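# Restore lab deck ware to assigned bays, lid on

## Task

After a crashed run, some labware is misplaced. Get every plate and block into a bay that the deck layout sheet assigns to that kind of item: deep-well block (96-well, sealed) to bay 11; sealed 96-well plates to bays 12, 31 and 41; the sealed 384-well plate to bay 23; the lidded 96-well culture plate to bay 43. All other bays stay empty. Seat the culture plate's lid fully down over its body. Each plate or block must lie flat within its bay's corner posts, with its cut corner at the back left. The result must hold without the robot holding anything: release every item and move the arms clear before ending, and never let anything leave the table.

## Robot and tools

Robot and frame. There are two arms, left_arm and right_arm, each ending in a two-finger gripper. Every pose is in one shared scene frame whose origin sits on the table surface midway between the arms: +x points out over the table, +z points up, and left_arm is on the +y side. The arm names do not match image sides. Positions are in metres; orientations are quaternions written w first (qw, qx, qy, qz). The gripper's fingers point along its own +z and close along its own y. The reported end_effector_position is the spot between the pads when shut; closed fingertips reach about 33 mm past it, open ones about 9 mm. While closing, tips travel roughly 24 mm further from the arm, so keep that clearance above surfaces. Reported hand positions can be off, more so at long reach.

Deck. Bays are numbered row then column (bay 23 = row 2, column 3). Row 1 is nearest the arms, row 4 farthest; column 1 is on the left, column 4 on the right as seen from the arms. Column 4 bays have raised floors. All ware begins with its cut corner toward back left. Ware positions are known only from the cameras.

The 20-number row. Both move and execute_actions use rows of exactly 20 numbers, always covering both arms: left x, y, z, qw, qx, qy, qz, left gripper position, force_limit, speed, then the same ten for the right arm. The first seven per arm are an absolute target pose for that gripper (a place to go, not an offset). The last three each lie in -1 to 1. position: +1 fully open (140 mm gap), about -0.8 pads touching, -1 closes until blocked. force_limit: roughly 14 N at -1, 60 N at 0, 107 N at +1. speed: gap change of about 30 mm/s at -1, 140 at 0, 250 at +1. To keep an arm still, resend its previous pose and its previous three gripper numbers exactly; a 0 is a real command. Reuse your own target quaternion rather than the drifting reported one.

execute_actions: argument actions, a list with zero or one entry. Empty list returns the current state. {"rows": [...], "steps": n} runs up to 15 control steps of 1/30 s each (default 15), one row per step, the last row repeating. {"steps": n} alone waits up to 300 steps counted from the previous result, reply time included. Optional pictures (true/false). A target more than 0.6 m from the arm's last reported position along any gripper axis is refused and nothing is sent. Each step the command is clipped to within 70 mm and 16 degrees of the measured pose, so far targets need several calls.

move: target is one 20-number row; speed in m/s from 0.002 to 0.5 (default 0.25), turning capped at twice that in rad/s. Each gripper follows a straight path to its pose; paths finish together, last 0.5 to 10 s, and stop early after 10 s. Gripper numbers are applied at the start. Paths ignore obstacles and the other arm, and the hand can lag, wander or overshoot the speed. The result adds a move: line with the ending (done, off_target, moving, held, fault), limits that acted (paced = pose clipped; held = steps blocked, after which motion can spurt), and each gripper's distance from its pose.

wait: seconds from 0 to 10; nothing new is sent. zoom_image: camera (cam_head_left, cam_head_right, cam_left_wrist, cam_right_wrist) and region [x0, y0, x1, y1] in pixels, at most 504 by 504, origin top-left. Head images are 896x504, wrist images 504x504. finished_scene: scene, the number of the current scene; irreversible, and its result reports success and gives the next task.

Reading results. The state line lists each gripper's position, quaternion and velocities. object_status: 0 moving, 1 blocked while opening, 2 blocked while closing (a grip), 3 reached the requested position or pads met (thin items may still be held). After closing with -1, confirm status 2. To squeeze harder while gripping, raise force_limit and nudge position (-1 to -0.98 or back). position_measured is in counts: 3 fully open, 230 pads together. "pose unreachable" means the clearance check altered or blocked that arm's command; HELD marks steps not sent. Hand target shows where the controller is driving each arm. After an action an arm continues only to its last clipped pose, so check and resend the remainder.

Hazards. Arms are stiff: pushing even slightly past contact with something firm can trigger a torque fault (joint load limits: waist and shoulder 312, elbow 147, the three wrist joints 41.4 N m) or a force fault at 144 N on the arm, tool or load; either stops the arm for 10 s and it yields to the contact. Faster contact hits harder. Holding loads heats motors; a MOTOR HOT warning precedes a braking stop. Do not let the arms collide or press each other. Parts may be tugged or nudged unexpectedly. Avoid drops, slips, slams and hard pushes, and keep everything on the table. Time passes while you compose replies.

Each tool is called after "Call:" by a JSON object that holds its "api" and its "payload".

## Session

Call:
{"api": "execute_actions", "payload": {"actions": []}}

Scene clock: 0.00 s of 12600.00 s.
left_arm: end_effector_position=(+0.7043, +0.6181, +0.3231) position_measured=3 object_status=3 end_effector_quat_wxyz=(-0.001, +1.000, -0.023, +0.001) end_effector_velocity=(-0.000, -0.000, +0.000) end_effector_angular_velocity=(-0.001, +0.000, -0.000) | right_arm: end_effector_position=(+0.5972, -0.4803, +0.3210) position_measured=3 object_status=3 end_effector_quat_wxyz=(+0.001, +0.997, +0.072, -0.000) end_effector_velocity=(+0.000, -0.000, +0.000) end_effector_angular_velocity=(+0.001, +0.000, -0.001)
Joint positions: left_arm=[-0.054  0.162  1.604  0.002  1.372  1.518] | right_arm=[-0.052  0.165  1.605 -0.001  1.372  1.519]
Joint velocities: left_arm=[ 0.    -0.     0.    -0.001  0.     0.001] | right_arm=[-0.001  0.001 -0.001  0.001  0.    -0.   ]
Joint torques (N m, as the joint torque sensors report them, + toward a larger angle): no reading
Hand target (left_arm): +0.704, +0.618, +0.323; -0.001, +1.000, -0.023, +0.001
Hand target (right_arm): +0.597, -0.480, +0.321; +0.001, +0.997, +0.072, -0.000

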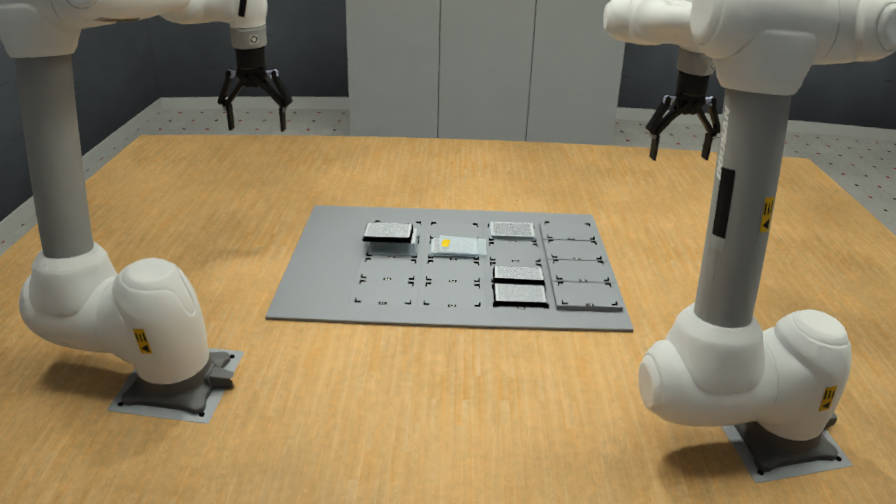

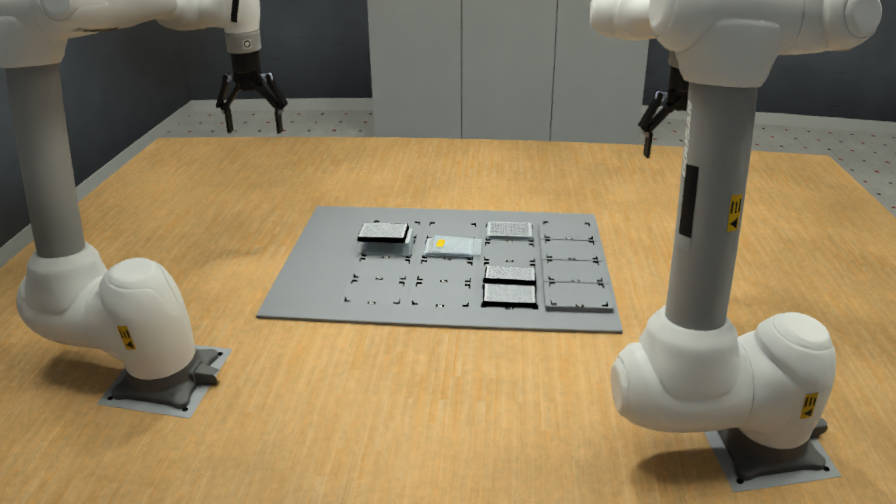

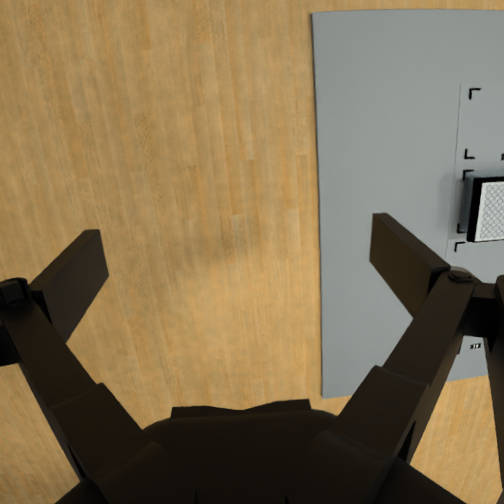

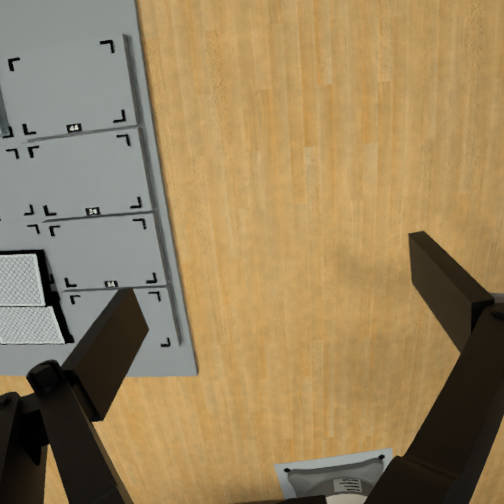

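Call:
{"api": "move", "payload": {"target": [0.612,0.257,0.095,0,0.999,-0.04,0,1,0,0,0.478,-0.081,0.065,0,0.9953,0,-0.096,1,0,0]}}

Scene clock: 5.97 s of 12600.00 s.
left_arm: end_effector_position=(+0.6123, +0.2565, +0.0950) position_measured=3 object_status=3 end_effector_quat_wxyz=(+0.001, +0.999, -0.040, +0.000) end_effector_velocity=(-0.001, -0.001, -0.000) end_effector_angular_velocity=(+0.001, +0.000, -0.002) | right_arm: end_effector_position=(+0.4772, -0.0812, +0.0649) position_measured=3 object_status=3 end_effector_quat_wxyz=(+0.000, +0.995, +0.000, -0.096) end_effector_velocity=(+0.001, +0.001, +0.001) end_effector_angular_velocity=(+0.001, -0.001, -0.001)
Joint positions: left_arm=[-0.616  0.351  1.802 -0.002  0.988  0.991] | right_arm=[0.509 0.501 1.647 0.127 1.149 2.163]
Joint velocities: left_arm=[-0.002  0.001 -0.     0.001  0.    -0.001] | right_arm=[ 0.    -0.    -0.001  0.001 -0.     0.001]
Joint torques (N m, as the joint torque sensors report them, + toward a larger angle): left_arm=[  0.26 -75.1  -31.27   3.75   0.38  -0.15] | right_arm=[  2.08 -87.79 -34.99   3.85   0.14  -0.96]
Hand target (left_arm): +0.612, +0.256, +0.095; +0.001, +0.999, -0.040, +0.000
Hand target (right_arm): +0.477, -0.081, +0.065; +0.000, +0.995, +0.000, -0.096
Off the commanded pose (left_arm): 0.001 m, 0 deg.
Off the commanded pose (right_arm): 0.001 m, 0 deg.
After step 90, 0.53 s passed at rest.
move: done

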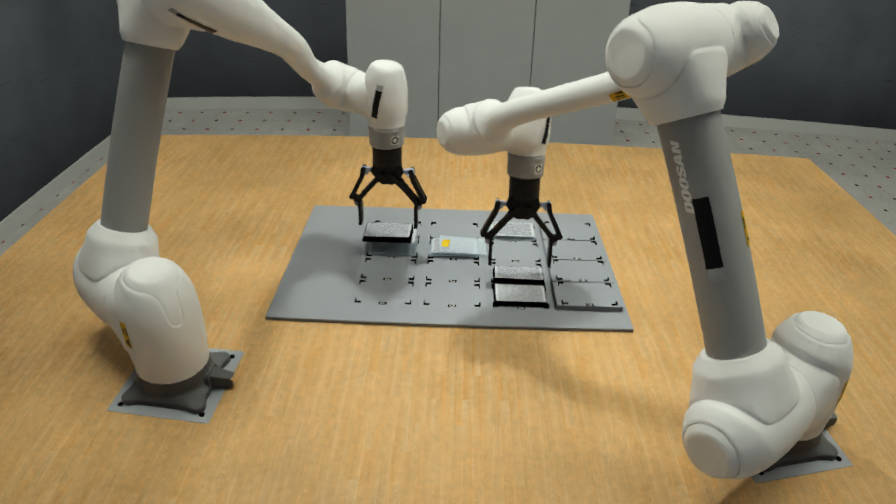

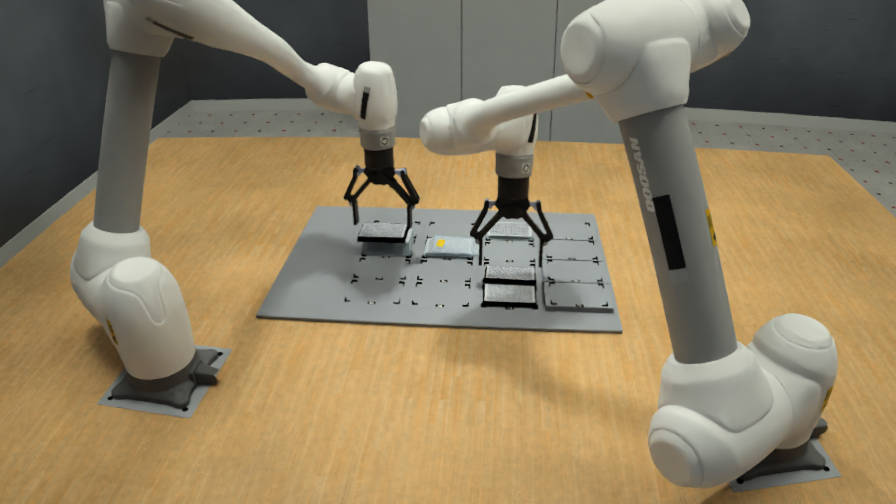

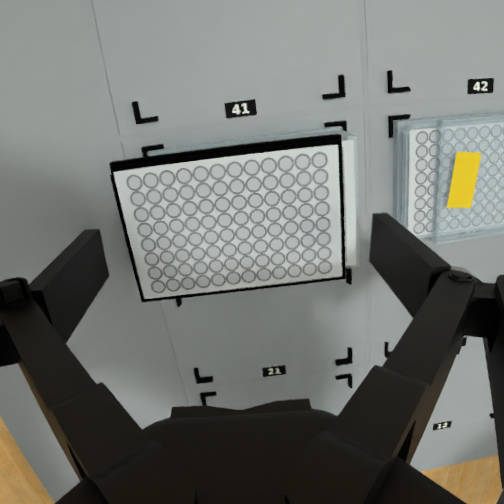

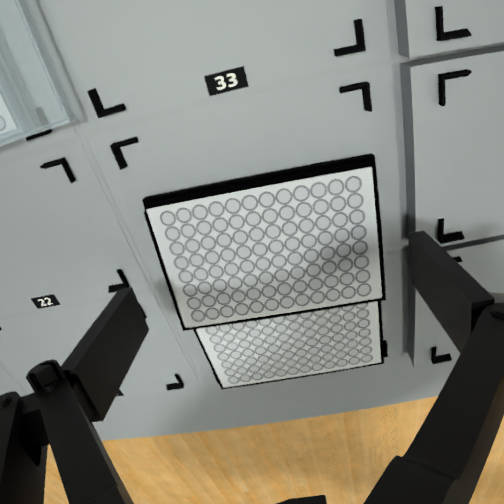

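Call:
{"api": "move", "payload": {"target": [0.616,0.258,0.076,0,1,-0.008,0,1,0,0,0.482,-0.080,0.044,0,0.9953,0,-0.096,1,0,0], "speed": 0.05}}

Scene clock: 10.70 s of 12600.00 s.
left_arm: end_effector_position=(+0.6160, +0.2580, +0.0761) position_measured=3 object_status=3 end_effector_quat_wxyz=(+0.000, +1.000, -0.008, -0.000) end_effector_velocity=(-0.000, +0.000, -0.001) end_effector_angular_velocity=(+0.001, +0.001, +0.004) | right_arm: end_effector_position=(+0.4820, -0.0800, +0.0441) position_measured=3 object_status=3 end_effector_quat_wxyz=(-0.000, +0.995, +0.000, -0.096) end_effector_velocity=(-0.000, -0.000, -0.001) end_effector_angular_velocity=(-0.001, +0.000, +0.000)
Joint positions: left_arm=[-0.611  0.372  1.812 -0.     0.958  0.93 ] | right_arm=[0.507 0.526 1.651 0.129 1.122 2.157]
Joint velocities: left_arm=[-0.     0.001  0.001  0.    -0.001 -0.005] | right_arm=[-0.     0.001  0.001 -0.001 -0.001 -0.   ]
Joint torques (N m, as the joint torque sensors report them, + toward a larger angle): left_arm=[ -1.11 -74.83 -30.34   3.79   0.23  -0.28] | right_arm=[  4.65 -82.95 -34.98   4.01   0.33  -0.62]
Hand target (left_arm): +0.616, +0.258, +0.076; +0.000, +1.000, -0.008, -0.000
Hand target (right_arm): +0.482, -0.080, +0.044; -0.000, +0.995, +0.000, -0.096
Off the commanded pose (left_arm): 0.000 m, 0 deg.
Off the commanded pose (right_arm): 0.000 m, 0 deg.
After step 90, 0.83 s passed at rest.
move: done

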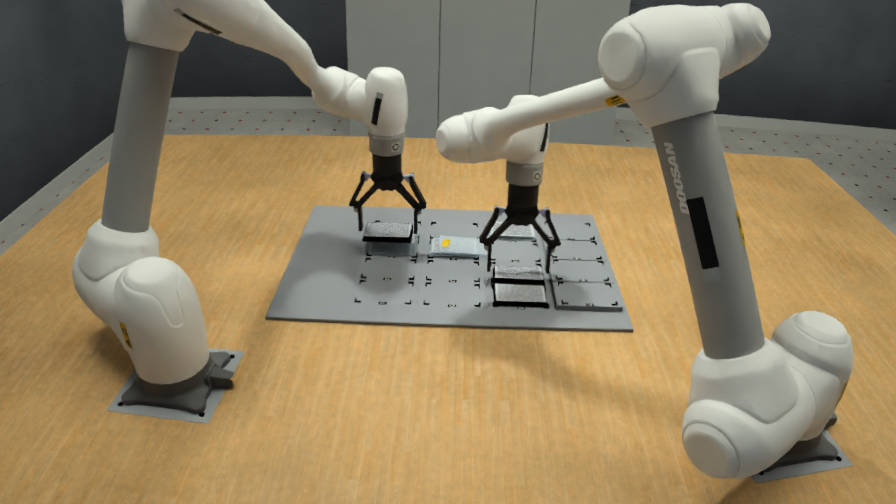

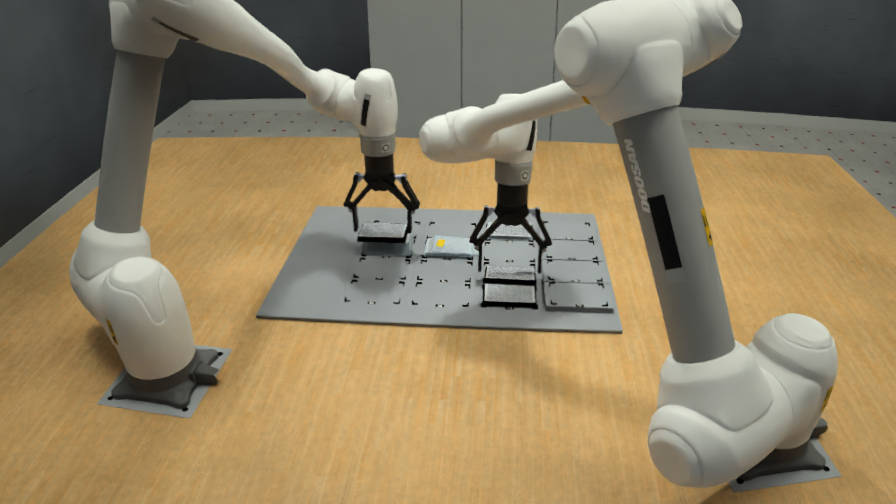

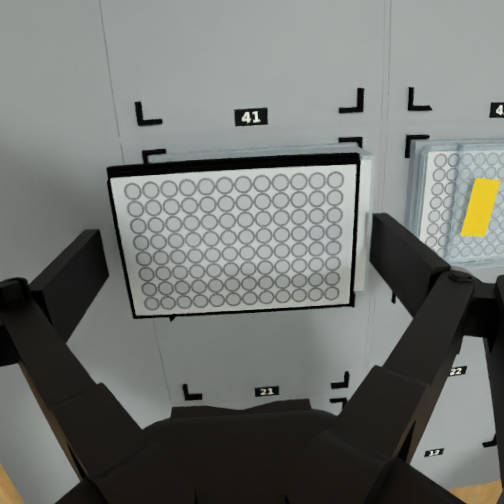

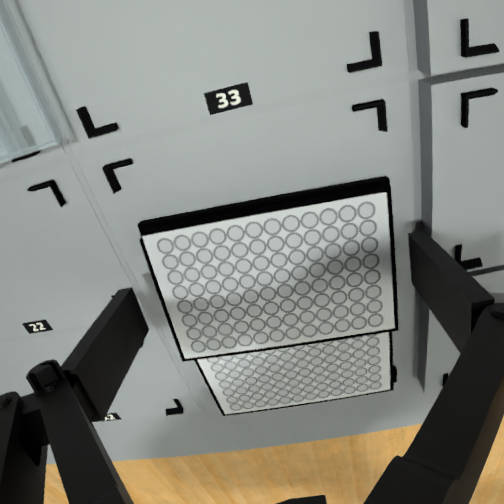

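Call:
{"api": "execute_actions", "payload": {"actions": [{"rows":[[0.616,0.2578,0.075,0,1,-0.007,0,1,0,0,0.482,-0.080,0.043,0,0.9953,-0.002,-0.096,1,0,0],[0.616,0.2575,0.074,0,1,-0.006,0,1,0,0,0.482,-0.080,0.0415,0,0.9953,-0.004,-0.096,1,0,0],[0.616,0.2572,0.073,0,1,-0.005,0,1,0,0,0.482,-0.080,0.040,0,0.9953,-0.006,-0.096,1,0,0],[0.616,0.257,0.072,0,1,-0.004,0,1,0,0,0.482,-0.080,0.039,0,0.9953,-0.008,-0.096,1,0,0]],"steps":12}], "pictures": false}}

Call:
{"api": "move", "payload": {"target": [0.616,0.257,0.072,0,1,-0.004,0,0.6,-0.5,-1,0.482,-0.080,0.039,0,0.9953,-0.008,-0.096,0.6,-0.5,-1]}}

Scene clock: 19.77 s of 12600.00 s.
left_arm: end_effector_position=(+0.6160, +0.2570, +0.0720) position_measured=3 object_status=3 end_effector_quat_wxyz=(+0.000, +1.000, -0.004, +0.000) end_effector_velocity=(-0.001, -0.001, -0.001) end_effector_angular_velocity=(-0.000, +0.001, +0.000) | right_arm: end_effector_position=(+0.4820, -0.0800, +0.0391) position_measured=3 object_status=3 end_effector_quat_wxyz=(-0.000, +0.995, -0.008, -0.096) end_effector_velocity=(+0.001, -0.000, -0.001) end_effector_angular_velocity=(-0.000, -0.000, -0.003)
Joint positions: left_arm=[-0.613  0.376  1.814 -0.     0.951  0.921] | right_arm=[0.506 0.53  1.655 0.131 1.113 2.17 ]
Joint velocities: left_arm=[-0.001  0.001  0.    -0.001 -0.    -0.001] | right_arm=[-0.001  0.002 -0.     0.    -0.002  0.002]
Joint torques (N m, as the joint torque sensors report them, + toward a larger angle): left_arm=[ -1.68 -76.63 -30.55   3.75   0.51  -0.35] | right_arm=[  2.2  -87.29 -35.51   3.86  -0.22  -0.43]
Hand target (left_arm): +0.616, +0.257, +0.072; +0.000, +1.000, -0.004, -0.000
Hand target (right_arm): +0.482, -0.080, +0.039; -0.000, +0.995, -0.008, -0.096
Off the commanded pose (left_arm): 0.000 m, 0 deg.
Off the commanded pose (right_arm): 0.000 m, 0 deg.
Steps of this call (steps 1 to 90: nothing new was sent; then 5.67 s passed at rest; steps 91 to 102: all 12 steps of this action). Readings (end_effector_position | what the end effector reports):
91: left_arm (+0.6160, +0.2580, +0.0760) | right_arm (+0.4820, -0.0800, +0.0440) | left_arm position_measured=3 object_status=3 | right_arm position_measured=3 object_status=3
92: left_arm (+0.6161, +0.2579, +0.0756) | right_arm (+0.4820, -0.0800, +0.0436) | left_arm position_measured=3 object_status=3 | right_arm position_measured=3 object_status=3
94: left_arm (+0.6162, +0.2578, +0.0742) | right_arm (+0.4820, -0.0800, +0.0418) | left_arm position_measured=3 object_status=3 | right_arm position_measured=3 object_status=3
98: left_arm (+0.6161, +0.2572, +0.0723) | right_arm (+0.4820, -0.0800, +0.0394) | left_arm position_measured=3 object_status=3 | right_arm position_measured=3 object_status=3
102: the state above

Scene clock: 20.93 s of 12600.00 s.
left_arm: end_effector_position=(+0.6160, +0.2570, +0.0720) position_measured=34 object_status=2 end_effector_quat_wxyz=(+0.000, +1.000, -0.004, +0.000) end_effector_velocity=(-0.000, -0.000, -0.000) end_effector_angular_velocity=(-0.001, +0.000, +0.001) | right_arm: end_effector_position=(+0.4820, -0.0800, +0.0390) position_measured=37 object_status=2 end_effector_quat_wxyz=(-0.000, +0.995, -0.008, -0.096) end_effector_velocity=(-0.000, +0.000, -0.000) end_effector_angular_velocity=(-0.001, +0.000, +0.001)
Joint positions: left_arm=[-0.613  0.377  1.814 -0.     0.951  0.92 ] | right_arm=[0.506 0.53  1.655 0.131 1.113 2.17 ]
Joint velocities: left_arm=[ 0.     0.     0.    -0.001 -0.001 -0.   ] | right_arm=[ 0.001  0.001 -0.    -0.    -0.    -0.   ]
Joint torques (N m, as the joint torque sensors report them, + toward a larger angle): left_arm=[  2.43 -60.01 -20.35   5.02   0.4   -0.33] | right_arm=[  3.53 -70.67 -26.     4.16  -1.62   0.05]
Hand target (left_arm): +0.616, +0.257, +0.072; +0.000, +1.000, -0.004, -0.000
Hand target (right_arm): +0.482, -0.080, +0.039; -0.000, +0.995, -0.008, -0.096
Off the commanded pose (left_arm): 0.000 m, 0 deg.
Off the commanded pose (right_arm): 0.000 m, 0 deg.
move: done

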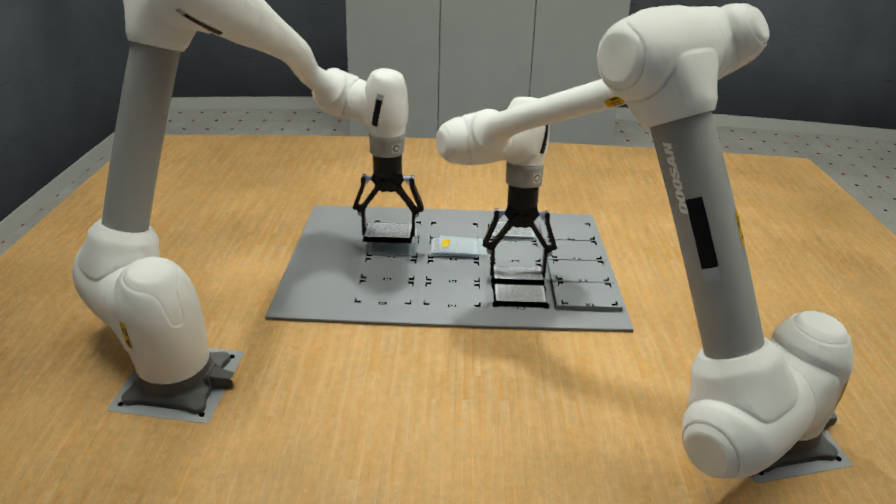

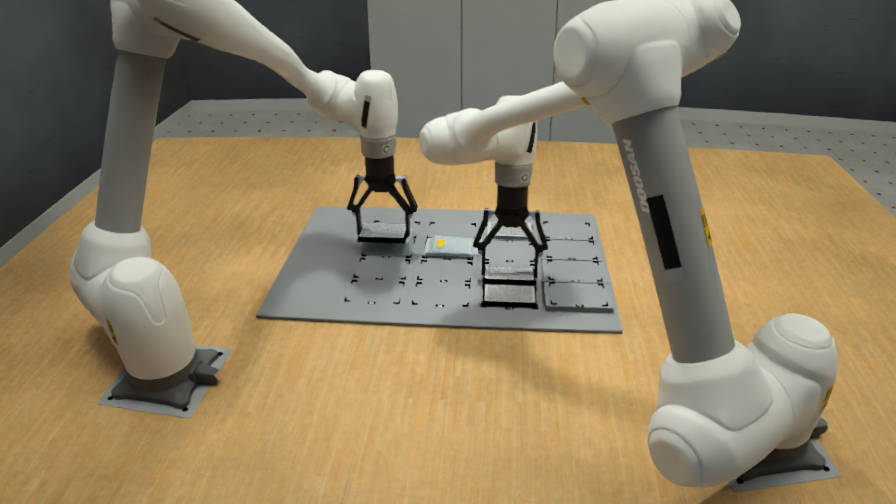

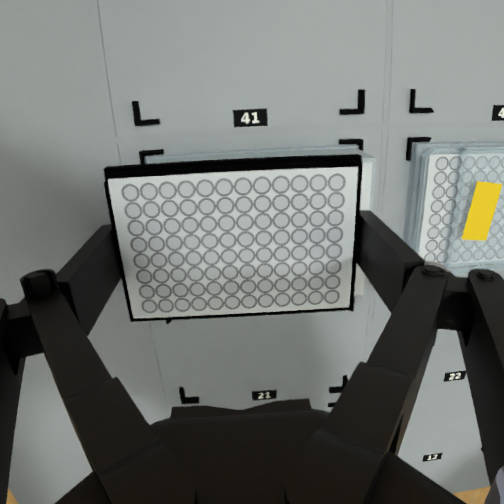

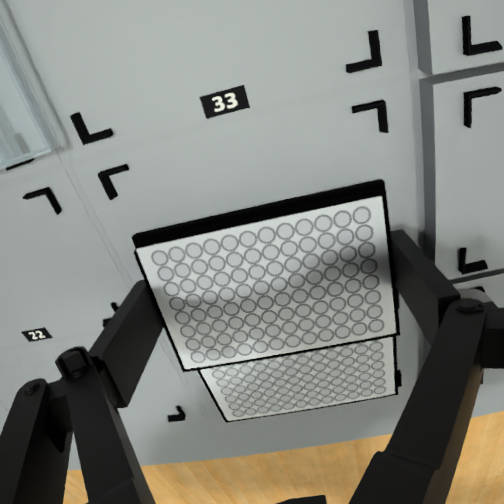

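Call:
{"api": "execute_actions", "payload": {"actions": []}}

Call:
{"api": "move", "payload": {"target": [0.616,0.257,0.09,0,1,0,0,0.58,-0.4,-1,0.504,-0.080,0.047,0,0.998,0,-0.06,0.58,-0.4,-1], "speed": 0.05}}

Call:
{"api": "move", "payload": {"target": [0.516,0.257,0.09,0,1,0.005,0,0.58,-0.4,-1,0.513,-0.081,0.038,0,1,0.005,0,0.58,-0.4,-1], "speed": 0.08}}

Call:
{"api": "zoom_image", "payload": {"camera": "cam_right_wrist", "region": [40,40,460,400]}}

Scene clock: 36.40 s of 12600.00 s.
left_arm: end_effector_position=(+0.6160, +0.2570, +0.0720) position_measured=34 object_status=2 end_effector_quat_wxyz=(+0.000, +1.000, -0.004, -0.000) end_effector_velocity=(+0.000, -0.000, +0.001) end_effector_angular_velocity=(-0.001, -0.001, -0.000) | right_arm: end_effector_position=(+0.4820, -0.0800, +0.0390) position_measured=37 object_status=2 end_effector_quat_wxyz=(-0.000, +0.995, -0.008, -0.096) end_effector_velocity=(+0.000, +0.001, +0.001) end_effector_angular_velocity=(+0.001, -0.001, -0.000)
Joint positions: left_arm=[-0.613  0.377  1.814 -0.     0.951  0.92 ] | right_arm=[0.506 0.53  1.655 0.131 1.113 2.17 ]
Joint velocities: left_arm=[-0.    -0.001 -0.001 -0.     0.     0.   ] | right_arm=[-0.    -0.001 -0.001  0.001  0.    -0.   ]
Joint torques (N m, as the joint torque sensors report them, + toward a larger angle): left_arm=[  3.48 -60.05 -19.57   5.13   0.48  -0.27] | right_arm=[  3.5  -66.47 -24.41   4.16  -1.42  -0.51]
Hand target (left_arm): +0.616, +0.257, +0.072; +0.000, +1.000, -0.004, -0.000
Hand target (right_arm): +0.482, -0.080, +0.039; -0.000, +0.995, -0.008, -0.096
Off the commanded pose (left_arm): 0.000 m, 0 deg.
Off the commanded pose (right_arm): 0.000 m, 0 deg.
Steps of this call (steps 1 to 90: nothing new was sent; then 12.47 s passed at rest). Readings (end_effector_position | what the end effector reports):
1: left_arm (+0.6160, +0.2570, +0.0720) | right_arm (+0.4820, -0.0800, +0.0390) | left_arm position_measured=34 object_status=2 | right_arm position_measured=37 object_status=2
2: left_arm (+0.6160, +0.2570, +0.0720) | right_arm (+0.4820, -0.0800, +0.0390) | left_arm position_measured=34 object_status=2 | right_arm position_measured=37 object_status=2
4: left_arm (+0.6160, +0.2570, +0.0720) | right_arm (+0.4820, -0.0800, +0.0390) | left_arm position_measured=34 object_status=2 | right_arm position_measured=37 object_status=2
8: left_arm (+0.6160, +0.2570, +0.0720) | right_arm (+0.4820, -0.0800, +0.0390) | left_arm position_measured=34 object_status=2 | right_arm position_measured=37 object_status=2
90: the state above

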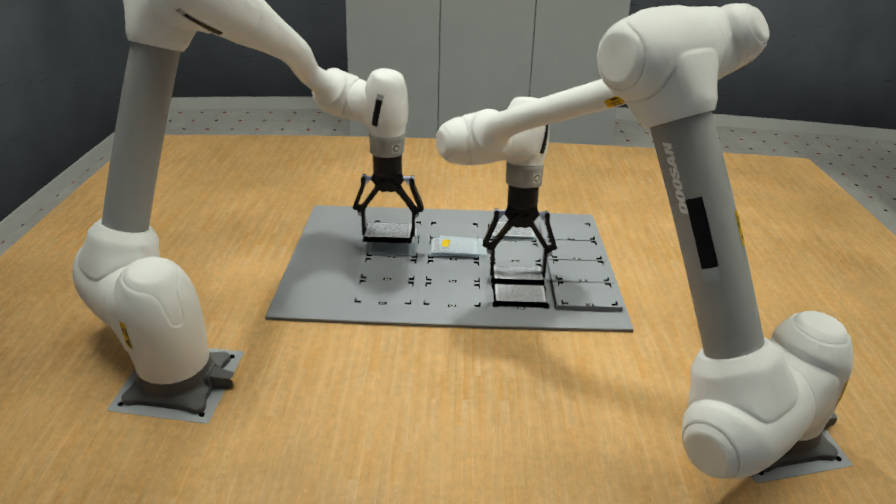

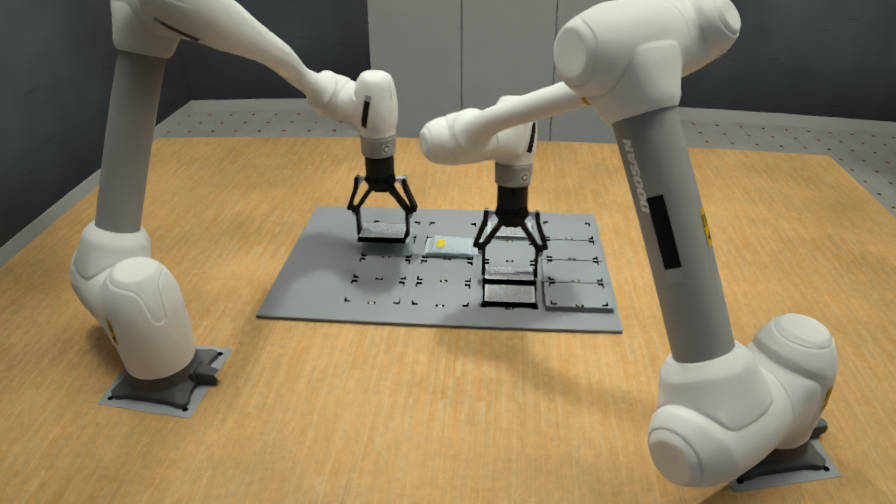

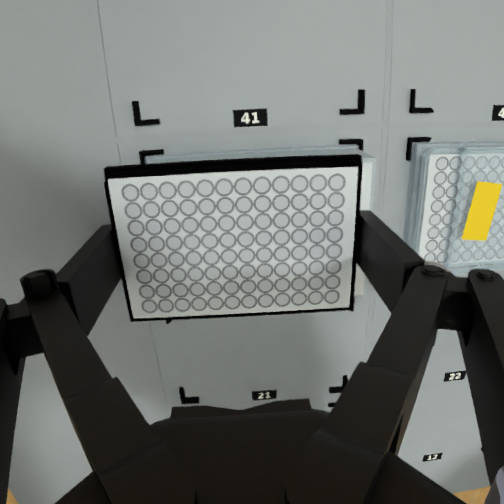

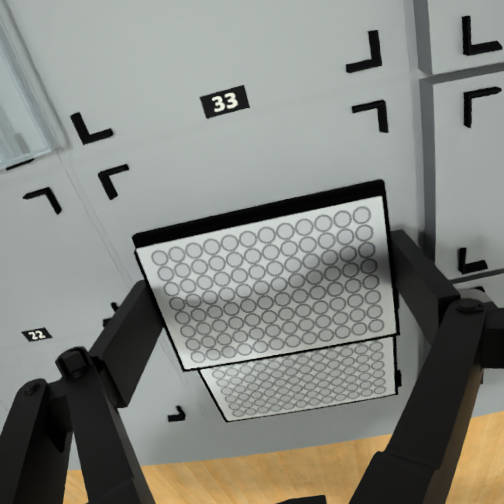

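Scene clock: 37.40 s of 12600.00 s.
left_arm: end_effector_position=(+0.6160, +0.2571, +0.0899) position_measured=36 object_status=2 end_effector_quat_wxyz=(-0.000, +1.000, +0.000, +0.000) end_effector_velocity=(-0.000, -0.000, +0.001) end_effector_angular_velocity=(-0.000, +0.000, -0.000) | right_arm: end_effector_position=(+0.5039, -0.0799, +0.0470) position_measured=38 object_status=2 end_effector_quat_wxyz=(-0.000, +0.998, -0.000, -0.060) end_effector_velocity=(+0.001, -0.001, +0.001) end_effector_angular_velocity=(-0.001, -0.004, +0.001)
Joint positions: left_arm=[-0.613  0.36   1.8    0.     0.982  0.912] | right_arm=[0.508 0.518 1.65  0.083 1.071 2.18 ]
Joint velocities: left_arm=[-0.    -0.001 -0.001 -0.     0.002  0.   ] | right_arm=[ 0.    -0.002  0.001 -0.004 -0.002  0.001]
Joint torques (N m, as the joint torque sensors report them, + toward a larger angle): left_arm=[ -0.94 -75.25 -31.29   3.82   0.17  -0.4 ] | right_arm=[ -1.52 -81.57 -36.46   4.26   0.63  -0.2 ]
Hand target (left_arm): +0.616, +0.257, +0.090; -0.000, +1.000, +0.000, +0.000
Hand target (right_arm): +0.504, -0.080, +0.047; -0.000, +0.998, +0.000, -0.060
Off the commanded pose (left_arm): 0.000 m, 0 deg.
Off the commanded pose (right_arm): 0.000 m, 0 deg.
move: done

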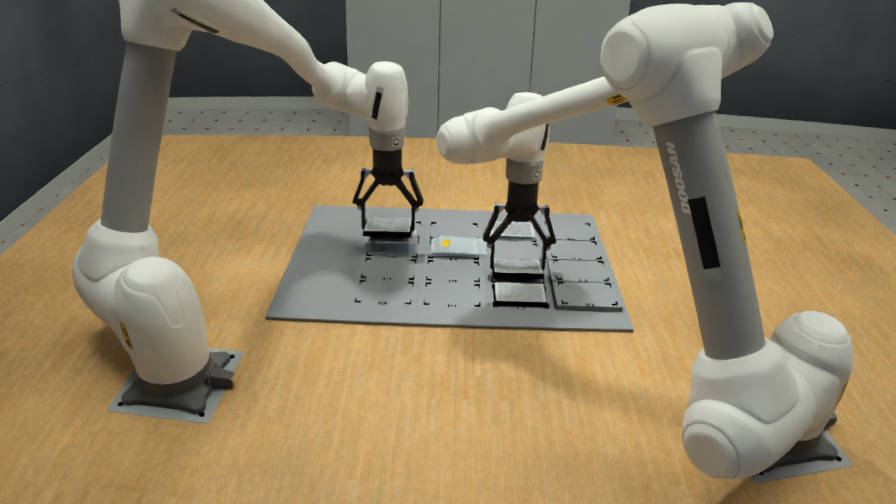

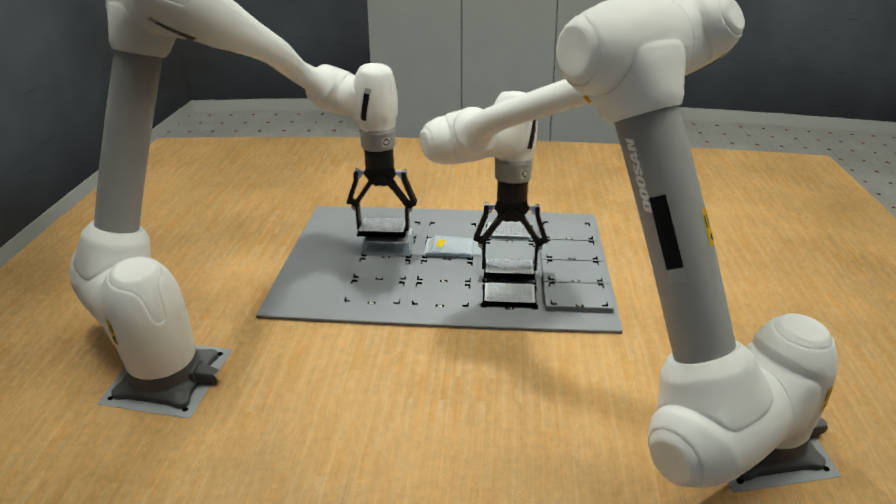

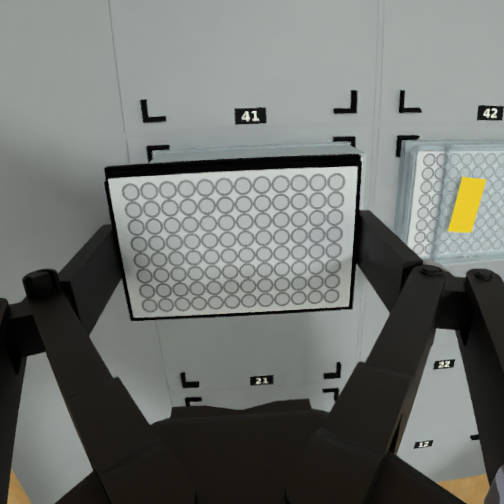

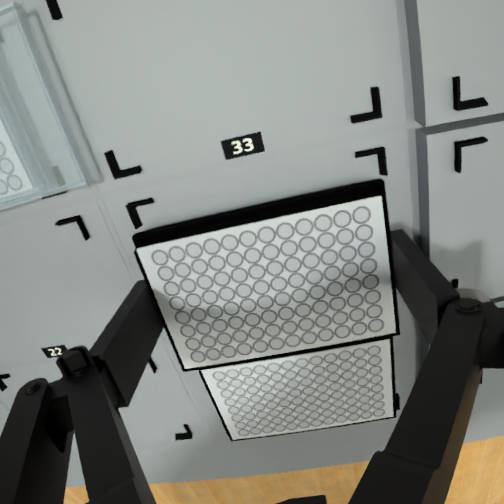

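Scene clock: 39.00 s of 12600.00 s.
left_arm: end_effector_position=(+0.5160, +0.2569, +0.0899) position_measured=36 object_status=2 end_effector_quat_wxyz=(+0.000, +1.000, +0.005, -0.000) end_effector_velocity=(-0.002, -0.001, +0.000) end_effector_angular_velocity=(-0.000, +0.000, -0.000) | right_arm: end_effector_position=(+0.5130, -0.0809, +0.0381) position_measured=38 object_status=2 end_effector_quat_wxyz=(-0.000, +1.000, +0.005, -0.000) end_effector_velocity=(+0.001, -0.001, -0.000) end_effector_angular_velocity=(+0.001, -0.001, -0.003)
Joint positions: left_arm=[-0.714  0.249  1.955 -0.001  0.937  0.802] | right_arm=[0.532 0.492 1.707 0.    0.943 2.237]
Joint velocities: left_arm=[-0.002 -0.002  0.001 -0.001  0.001 -0.002] | right_arm=[-0.002  0.    -0.     0.    -0.001  0.001]
Joint torques (N m, as the joint torque sensors report them, + toward a larger angle): left_arm=[ -0.46 -64.09 -29.79   3.74   0.42   0.17] | right_arm=[ -0.37 -79.39 -34.66   3.79   0.26  -0.4 ]
Hand target (left_arm): +0.516, +0.257, +0.090; +0.000, +1.000, +0.005, -0.000
Hand target (right_arm): +0.513, -0.081, +0.038; -0.000, +1.000, +0.005, -0.000
Off the commanded pose (left_arm): 0.000 m, 0 deg.
Off the commanded pose (right_arm): 0.000 m, 0 deg.
move: done

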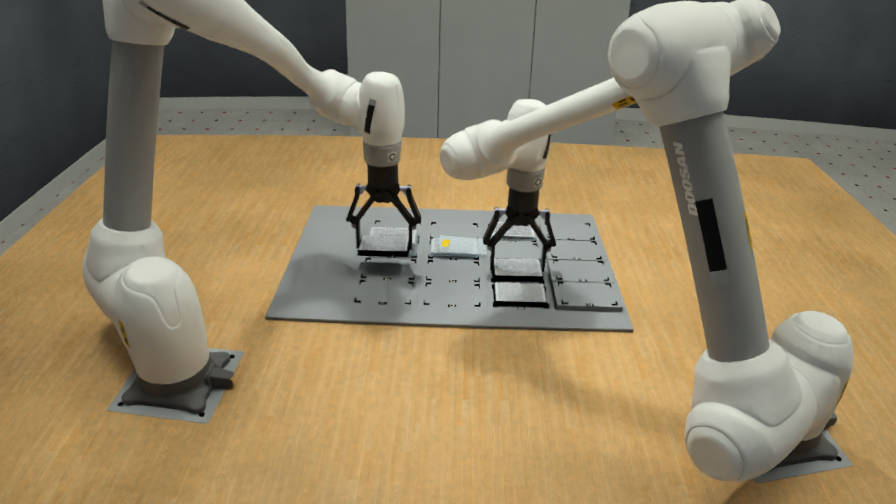

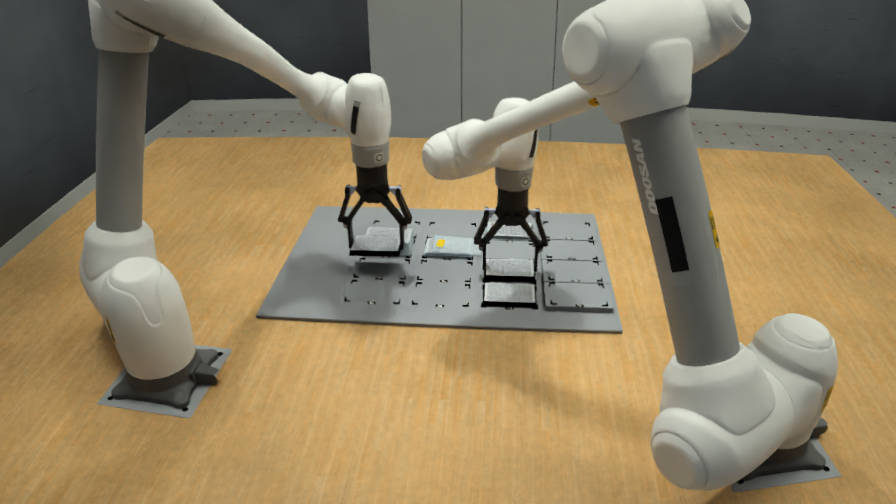

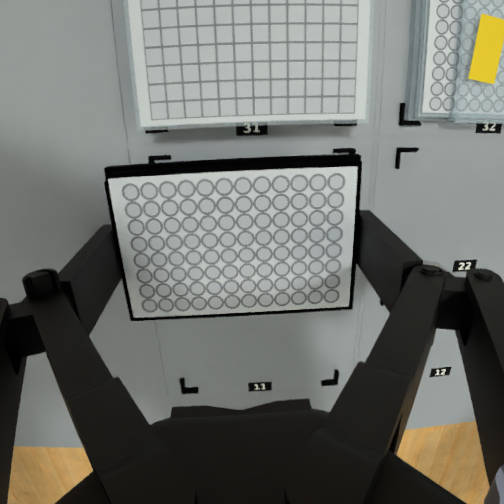

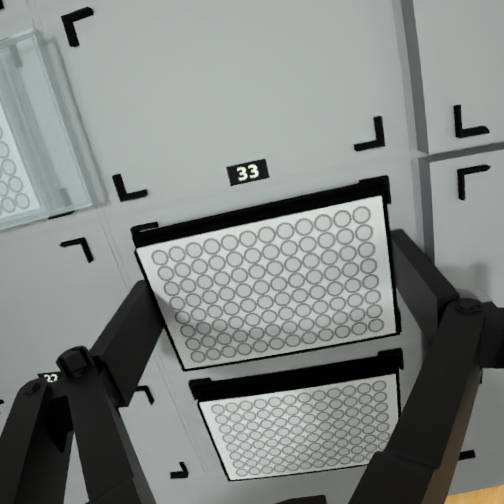

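Region (40, 40, 460, 400) of cam_right_wrist's 504x504 image, scaled by 1.200, with more detail than that image has; it fills the top 432 rows of this view, and the rest is white.

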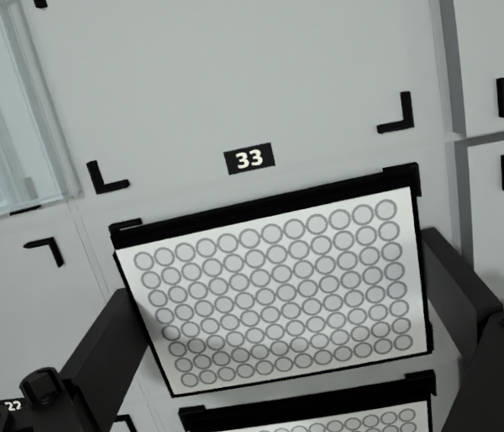

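Call:
{"api": "move", "payload": {"target": [0.516,0.257,0.09,0,1,0.005,0,0.58,-0.4,-1,0.5122,-0.0818,0.035,0,1,0,0,0.58,-0.4,-1], "speed": 0.01}}

Call:
{"api": "zoom_image", "payload": {"camera": "cam_right_wrist", "region": [100,140,430,400]}}

Scene clock: 43.67 s of 12600.00 s.
left_arm: end_effector_position=(+0.5160, +0.2570, +0.0900) position_measured=36 object_status=2 end_effector_quat_wxyz=(+0.000, +1.000, +0.005, -0.000) end_effector_velocity=(-0.000, +0.000, +0.000) end_effector_angular_velocity=(+0.001, +0.002, +0.001) | right_arm: end_effector_position=(+0.5122, -0.0817, +0.0351) position_measured=38 object_status=2 end_effector_quat_wxyz=(-0.000, +1.000, +0.000, +0.000) end_effector_velocity=(-0.000, -0.000, -0.001) end_effector_angular_velocity=(-0.001, -0.000, -0.001)
Joint positions: left_arm=[-0.714  0.249  1.955 -0.     0.938  0.801] | right_arm=[0.532 0.493 1.711 0.    0.937 2.247]
Joint velocities: left_arm=[-0.     0.    -0.001 -0.     0.003 -0.   ] | right_arm=[ 0.     0.     0.001 -0.001 -0.001  0.001]
Joint torques (N m, as the joint torque sensors report them, + toward a larger angle): left_arm=[ -1.08 -63.57 -30.12   3.78   0.26  -0.24] | right_arm=[ -1.68 -75.33 -29.51   2.53   0.19  -0.57]
Hand target (left_arm): +0.516, +0.257, +0.090; +0.000, +1.000, +0.005, -0.000
Hand target (right_arm): +0.512, -0.082, +0.035; -0.000, +1.000, +0.000, -0.000
Off the commanded pose (left_arm): 0.000 m, 0 deg.
Off the commanded pose (right_arm): 0.000 m, 0 deg.
After step 90, 0.93 s passed at rest.
move: done

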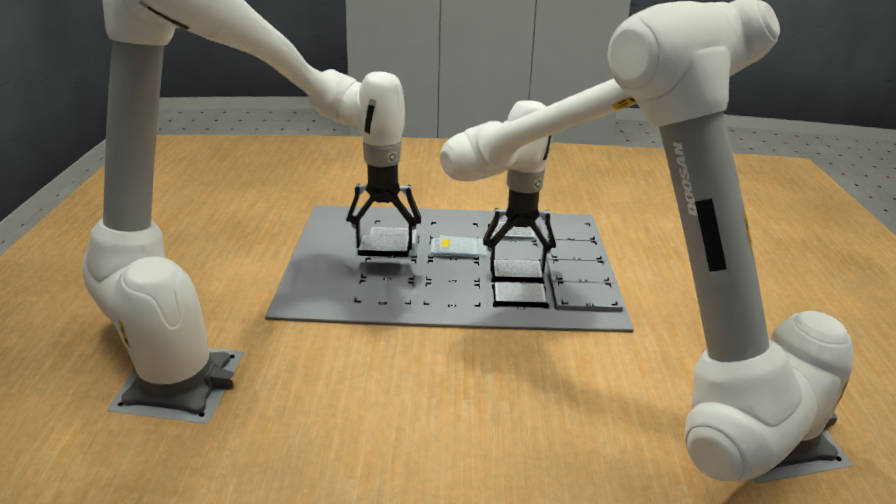

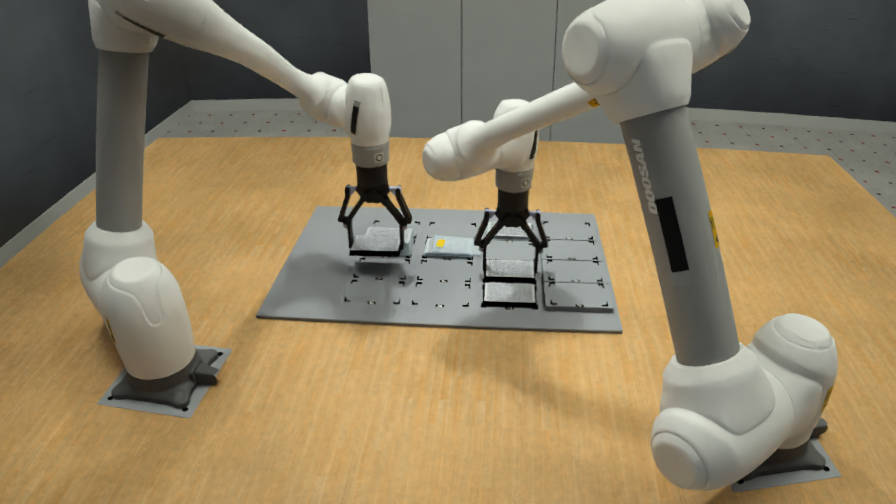

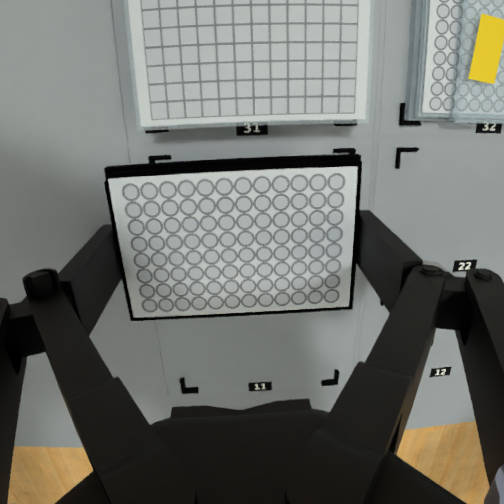

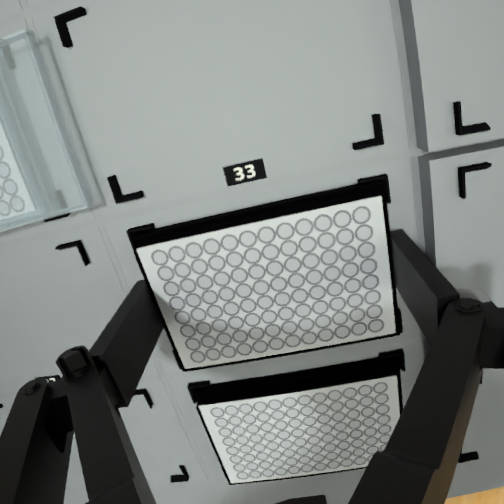

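Region (100, 140, 430, 400) of cam_right_wrist's 504x504 image, scaled by 1.527, with more detail than that image has; it fills the top 397 rows of this view, and the rest is white.

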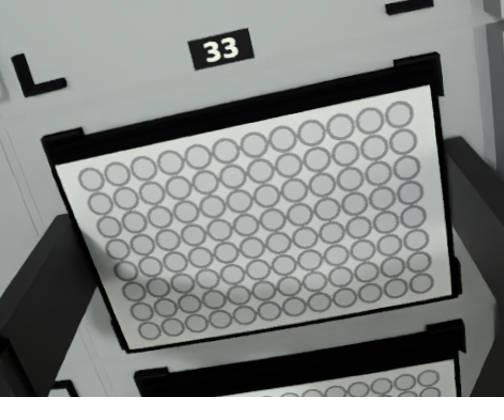

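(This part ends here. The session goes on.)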